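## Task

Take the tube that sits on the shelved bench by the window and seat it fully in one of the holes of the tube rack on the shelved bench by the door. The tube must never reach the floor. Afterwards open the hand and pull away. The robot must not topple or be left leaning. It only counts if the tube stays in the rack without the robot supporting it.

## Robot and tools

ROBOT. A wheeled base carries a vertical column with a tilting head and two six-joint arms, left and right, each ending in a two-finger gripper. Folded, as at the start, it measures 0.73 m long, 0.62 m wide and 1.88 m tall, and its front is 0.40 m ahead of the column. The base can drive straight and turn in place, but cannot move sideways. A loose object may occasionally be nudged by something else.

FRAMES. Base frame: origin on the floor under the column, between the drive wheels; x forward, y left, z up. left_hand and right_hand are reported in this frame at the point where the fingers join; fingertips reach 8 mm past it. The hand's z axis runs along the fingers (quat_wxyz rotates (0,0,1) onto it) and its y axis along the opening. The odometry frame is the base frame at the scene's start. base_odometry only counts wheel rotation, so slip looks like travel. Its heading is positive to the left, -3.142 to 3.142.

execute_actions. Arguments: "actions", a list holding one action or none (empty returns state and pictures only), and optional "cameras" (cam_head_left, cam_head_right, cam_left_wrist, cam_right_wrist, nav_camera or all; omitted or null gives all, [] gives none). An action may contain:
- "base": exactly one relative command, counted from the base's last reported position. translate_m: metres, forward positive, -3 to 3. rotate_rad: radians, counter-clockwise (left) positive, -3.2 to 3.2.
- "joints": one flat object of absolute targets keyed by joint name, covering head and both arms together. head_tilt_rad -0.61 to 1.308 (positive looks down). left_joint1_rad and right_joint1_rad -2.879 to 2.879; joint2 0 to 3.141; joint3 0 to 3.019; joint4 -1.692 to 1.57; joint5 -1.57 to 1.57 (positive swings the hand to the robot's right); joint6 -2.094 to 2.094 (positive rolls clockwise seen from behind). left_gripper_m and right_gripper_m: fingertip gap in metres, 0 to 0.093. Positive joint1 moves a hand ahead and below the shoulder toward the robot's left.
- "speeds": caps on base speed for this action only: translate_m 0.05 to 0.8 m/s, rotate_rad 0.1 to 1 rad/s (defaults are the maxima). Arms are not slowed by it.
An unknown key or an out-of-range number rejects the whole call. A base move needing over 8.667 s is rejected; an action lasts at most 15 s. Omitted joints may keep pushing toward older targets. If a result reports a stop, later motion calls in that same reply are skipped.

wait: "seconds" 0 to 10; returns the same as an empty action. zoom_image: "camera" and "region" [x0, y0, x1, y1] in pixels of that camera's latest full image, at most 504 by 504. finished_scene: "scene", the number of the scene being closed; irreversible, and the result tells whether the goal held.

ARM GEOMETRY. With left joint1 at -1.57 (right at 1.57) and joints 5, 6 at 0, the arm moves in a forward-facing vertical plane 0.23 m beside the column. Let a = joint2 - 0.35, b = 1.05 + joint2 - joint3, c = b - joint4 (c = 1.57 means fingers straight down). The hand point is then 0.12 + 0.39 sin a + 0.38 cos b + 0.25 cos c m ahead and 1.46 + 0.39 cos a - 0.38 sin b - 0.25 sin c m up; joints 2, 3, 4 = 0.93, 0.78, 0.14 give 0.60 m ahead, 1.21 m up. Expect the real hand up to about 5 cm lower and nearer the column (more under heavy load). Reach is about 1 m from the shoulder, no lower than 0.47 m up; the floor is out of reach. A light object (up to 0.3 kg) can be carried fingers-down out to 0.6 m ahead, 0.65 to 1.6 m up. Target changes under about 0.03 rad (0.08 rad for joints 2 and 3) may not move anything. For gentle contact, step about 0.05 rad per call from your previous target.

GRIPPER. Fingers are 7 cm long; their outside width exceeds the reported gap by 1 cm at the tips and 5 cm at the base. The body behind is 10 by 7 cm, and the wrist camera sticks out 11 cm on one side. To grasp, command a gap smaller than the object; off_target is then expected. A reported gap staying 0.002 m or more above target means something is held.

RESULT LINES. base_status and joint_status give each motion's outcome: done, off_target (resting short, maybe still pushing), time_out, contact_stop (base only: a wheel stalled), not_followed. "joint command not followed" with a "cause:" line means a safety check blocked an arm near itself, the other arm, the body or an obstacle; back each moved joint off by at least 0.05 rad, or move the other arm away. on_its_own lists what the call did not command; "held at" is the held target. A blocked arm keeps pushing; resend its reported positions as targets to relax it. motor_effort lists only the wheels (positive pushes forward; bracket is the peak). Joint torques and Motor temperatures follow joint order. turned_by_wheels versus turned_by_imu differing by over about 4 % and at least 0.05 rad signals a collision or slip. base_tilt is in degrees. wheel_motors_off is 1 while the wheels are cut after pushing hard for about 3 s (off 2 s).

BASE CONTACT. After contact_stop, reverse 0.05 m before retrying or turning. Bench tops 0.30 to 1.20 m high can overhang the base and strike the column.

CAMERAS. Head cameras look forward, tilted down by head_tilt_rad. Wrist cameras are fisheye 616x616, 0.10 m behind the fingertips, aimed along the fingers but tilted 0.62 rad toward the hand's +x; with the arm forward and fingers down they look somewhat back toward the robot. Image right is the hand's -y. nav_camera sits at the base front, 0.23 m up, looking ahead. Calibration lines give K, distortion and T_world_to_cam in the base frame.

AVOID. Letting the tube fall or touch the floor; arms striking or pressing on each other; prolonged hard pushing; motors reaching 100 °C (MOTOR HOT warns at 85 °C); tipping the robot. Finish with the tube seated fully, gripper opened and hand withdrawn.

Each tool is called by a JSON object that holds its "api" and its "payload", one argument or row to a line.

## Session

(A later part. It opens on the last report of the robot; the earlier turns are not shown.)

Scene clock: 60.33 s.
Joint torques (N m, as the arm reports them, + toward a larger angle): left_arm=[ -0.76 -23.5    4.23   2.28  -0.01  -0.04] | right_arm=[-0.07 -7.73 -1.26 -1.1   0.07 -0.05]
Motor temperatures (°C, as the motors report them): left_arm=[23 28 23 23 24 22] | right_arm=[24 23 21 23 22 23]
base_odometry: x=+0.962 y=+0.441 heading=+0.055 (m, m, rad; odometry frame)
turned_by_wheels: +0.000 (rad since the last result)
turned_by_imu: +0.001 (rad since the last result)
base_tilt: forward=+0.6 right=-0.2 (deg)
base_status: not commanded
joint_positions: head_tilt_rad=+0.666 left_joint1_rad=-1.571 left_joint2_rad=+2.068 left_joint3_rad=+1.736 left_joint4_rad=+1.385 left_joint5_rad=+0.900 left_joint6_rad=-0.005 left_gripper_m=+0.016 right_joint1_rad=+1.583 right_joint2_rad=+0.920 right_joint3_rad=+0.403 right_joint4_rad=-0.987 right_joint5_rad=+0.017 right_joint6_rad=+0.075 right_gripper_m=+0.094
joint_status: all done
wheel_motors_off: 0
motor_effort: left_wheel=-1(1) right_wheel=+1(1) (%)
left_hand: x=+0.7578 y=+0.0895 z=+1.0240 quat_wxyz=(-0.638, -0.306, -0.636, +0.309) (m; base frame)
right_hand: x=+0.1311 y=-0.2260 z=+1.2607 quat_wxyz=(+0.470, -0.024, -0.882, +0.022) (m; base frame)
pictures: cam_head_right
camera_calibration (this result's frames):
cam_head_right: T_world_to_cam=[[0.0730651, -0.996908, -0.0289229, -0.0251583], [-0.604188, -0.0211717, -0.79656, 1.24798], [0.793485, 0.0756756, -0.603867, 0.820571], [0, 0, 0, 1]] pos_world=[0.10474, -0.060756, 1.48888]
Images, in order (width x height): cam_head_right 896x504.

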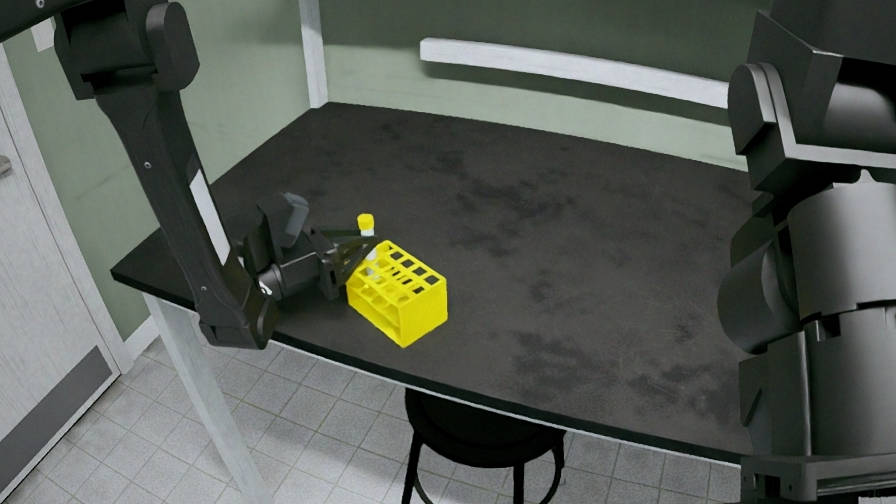

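{"api": "execute_actions", "payload": {
  "actions": [
    {"joints":{"left_gripper_m":0.09}}
  ],
  "cameras": []
}}

{"api": "execute_actions", "payload": {
  "actions": [
    {"joints":{"left_joint2_rad":1.7,"left_joint3_rad":1.38}}
  ],
  "cameras": []
}}

{"api": "execute_actions", "payload": {
  "actions": [
    {"base":{"translate_m":-0.3},"joints":{"left_joint5_rad":0}}
  ],
  "cameras": ["cam_head_right"]
}}

Scene clock: 63.53 s.
Joint torques (N m, as the arm reports them, + toward a larger angle): left_arm=[ -0.87 -23.59   4.21   2.28  -0.01  -0.05] | right_arm=[-0.03 -7.81 -1.27 -1.12  0.07 -0.05]
Motor temperatures (°C, as the motors report them): left_arm=[23 29 23 23 24 22] | right_arm=[24 23 21 23 22 23]
base_odometry: x=+0.962 y=+0.441 heading=+0.055 (m, m, rad; odometry frame)
turned_by_wheels: +0.000 (rad since the last result)
turned_by_imu: +0.001 (rad since the last result)
base_tilt: forward=+0.5 right=-0.3 (deg)
base_status: not commanded
joint_positions: head_tilt_rad=+0.666 left_joint1_rad=-1.571 left_joint2_rad=+2.068 left_joint3_rad=+1.736 left_joint4_rad=+1.385 left_joint5_rad=+0.900 left_joint6_rad=-0.005 left_gripper_m=+0.090 right_joint1_rad=+1.583 right_joint2_rad=+0.920 right_joint3_rad=+0.403 right_joint4_rad=-0.987 right_joint5_rad=+0.017 right_joint6_rad=+0.075 right_gripper_m=+0.094
joint_status: all done
wheel_motors_off: 0
motor_effort: left_wheel=-1(1) right_wheel=+1(0) (%)
left_hand: x=+0.7578 y=+0.0895 z=+1.0240 quat_wxyz=(-0.638, -0.306, -0.636, +0.309) (m; base frame)
right_hand: x=+0.1311 y=-0.2260 z=+1.2607 quat_wxyz=(+0.470, -0.024, -0.882, +0.022) (m; base frame)
pictures: none
No camera images: the call's "cameras" was empty. Leave "cameras" out to get every camera's image.

Scene clock: 64.90 s.
Joint torques (N m, as the arm reports them, + toward a larger angle): left_arm=[ -0.9  -22.16   2.54   2.05  -0.02  -0.04] | right_arm=[-0.1  -7.88 -1.29 -1.11  0.06 -0.05]
Motor temperatures (°C, as the motors report them): left_arm=[23 29 23 23 24 22] | right_arm=[24 23 21 23 22 23]
base_odometry: x=+0.962 y=+0.441 heading=+0.055 (m, m, rad; odometry frame)
turned_by_wheels: +0.000 (rad since the last result)
turned_by_imu: +0.000 (rad since the last result)
base_tilt: forward=+0.6 right=-0.1 (deg)
base_status: not commanded
joint_positions: head_tilt_rad=+0.666 left_joint1_rad=-1.571 left_joint2_rad=+1.693 left_joint3_rad=+1.385 left_joint4_rad=+1.389 left_joint5_rad=+0.900 left_joint6_rad=-0.005 left_gripper_m=+0.090 right_joint1_rad=+1.583 right_joint2_rad=+0.920 right_joint3_rad=+0.403 right_joint4_rad=-0.987 right_joint5_rad=+0.017 right_joint6_rad=+0.075 right_gripper_m=+0.094
joint_status: all done
wheel_motors_off: 0
motor_effort: left_wheel=-1(1) right_wheel=+2(2) (%)
left_hand: x=+0.7618 y=+0.0896 z=+1.1745 quat_wxyz=(-0.647, -0.311, -0.627, +0.304) (m; base frame)
right_hand: x=+0.1311 y=-0.2260 z=+1.2607 quat_wxyz=(+0.470, -0.024, -0.882, +0.022) (m; base frame)
pictures: none
No camera images: the call's "cameras" was empty. Leave "cameras" out to get every camera's image.

Scene clock: 66.83 s.
Joint torques (N m, as the arm reports them, + toward a larger angle): left_arm=[ -0.71 -22.95   3.23   2.33  -0.09  -0.04] | right_arm=[-0.09 -7.79 -0.93 -1.18  0.07 -0.05]
Motor temperatures (°C, as the motors report them): left_arm=[23 29 23 23 24 22] | right_arm=[24 23 21 23 22 23]
base_odometry: x=+0.663 y=+0.424 heading=+0.054 (m, m, rad; odometry frame)
turned_by_wheels: +0.000 (rad since the last result)
turned_by_imu: +0.000 (rad since the last result)
base_tilt: forward=+0.6 right=-0.2 (deg)
base_status: done
joint_positions: head_tilt_rad=+0.666 left_joint1_rad=-1.571 left_joint2_rad=+1.694 left_joint3_rad=+1.381 left_joint4_rad=+1.389 left_joint5_rad=+0.002 left_joint6_rad=-0.005 left_gripper_m=+0.090 right_joint1_rad=+1.583 right_joint2_rad=+0.920 right_joint3_rad=+0.399 right_joint4_rad=-0.987 right_joint5_rad=+0.017 right_joint6_rad=+0.075 right_gripper_m=+0.094
joint_status: all done
wheel_motors_off: 0
motor_effort: left_wheel=-1(57) right_wheel=-2(56) (%)
left_hand: x=+0.8250 y=+0.2244 z=+1.1747 quat_wxyz=(-0.717, +0.001, -0.697, +0.002) (m; base frame)
right_hand: x=+0.1290 y=-0.2260 z=+1.2616 quat_wxyz=(+0.472, -0.024, -0.881, +0.022) (m; base frame)
pictures: cam_head_right
camera_calibration (this result's frames):
cam_head_right: T_world_to_cam=[[0.0730651, -0.996908, -0.0289228, -0.0251585], [-0.604187, -0.0211717, -0.796561, 1.24798], [0.793486, 0.0756756, -0.603866, 0.820569], [0, 0, 0, 1]] pos_world=[0.10474, -0.060756, 1.48888]
Images, in order (width x height): cam_head_right 896x504.

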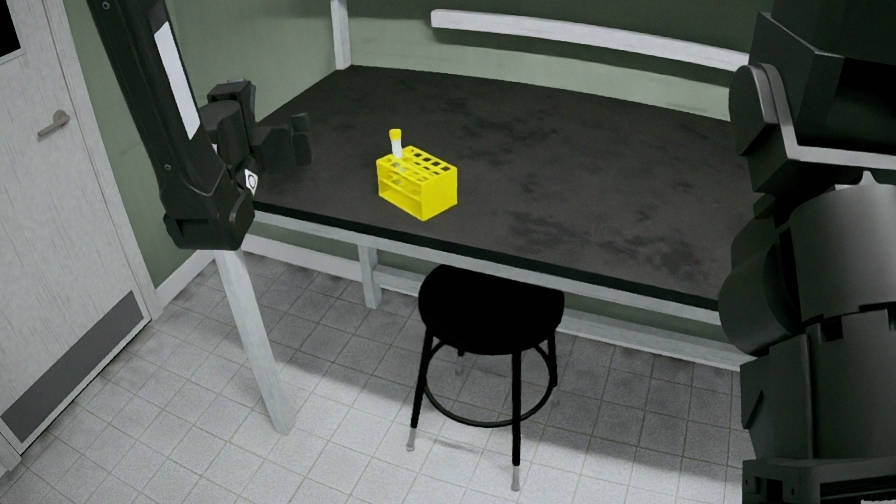

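{"api": "finished_scene", "payload": {
  "scene": 2
}}

The scene is finished: the task was done.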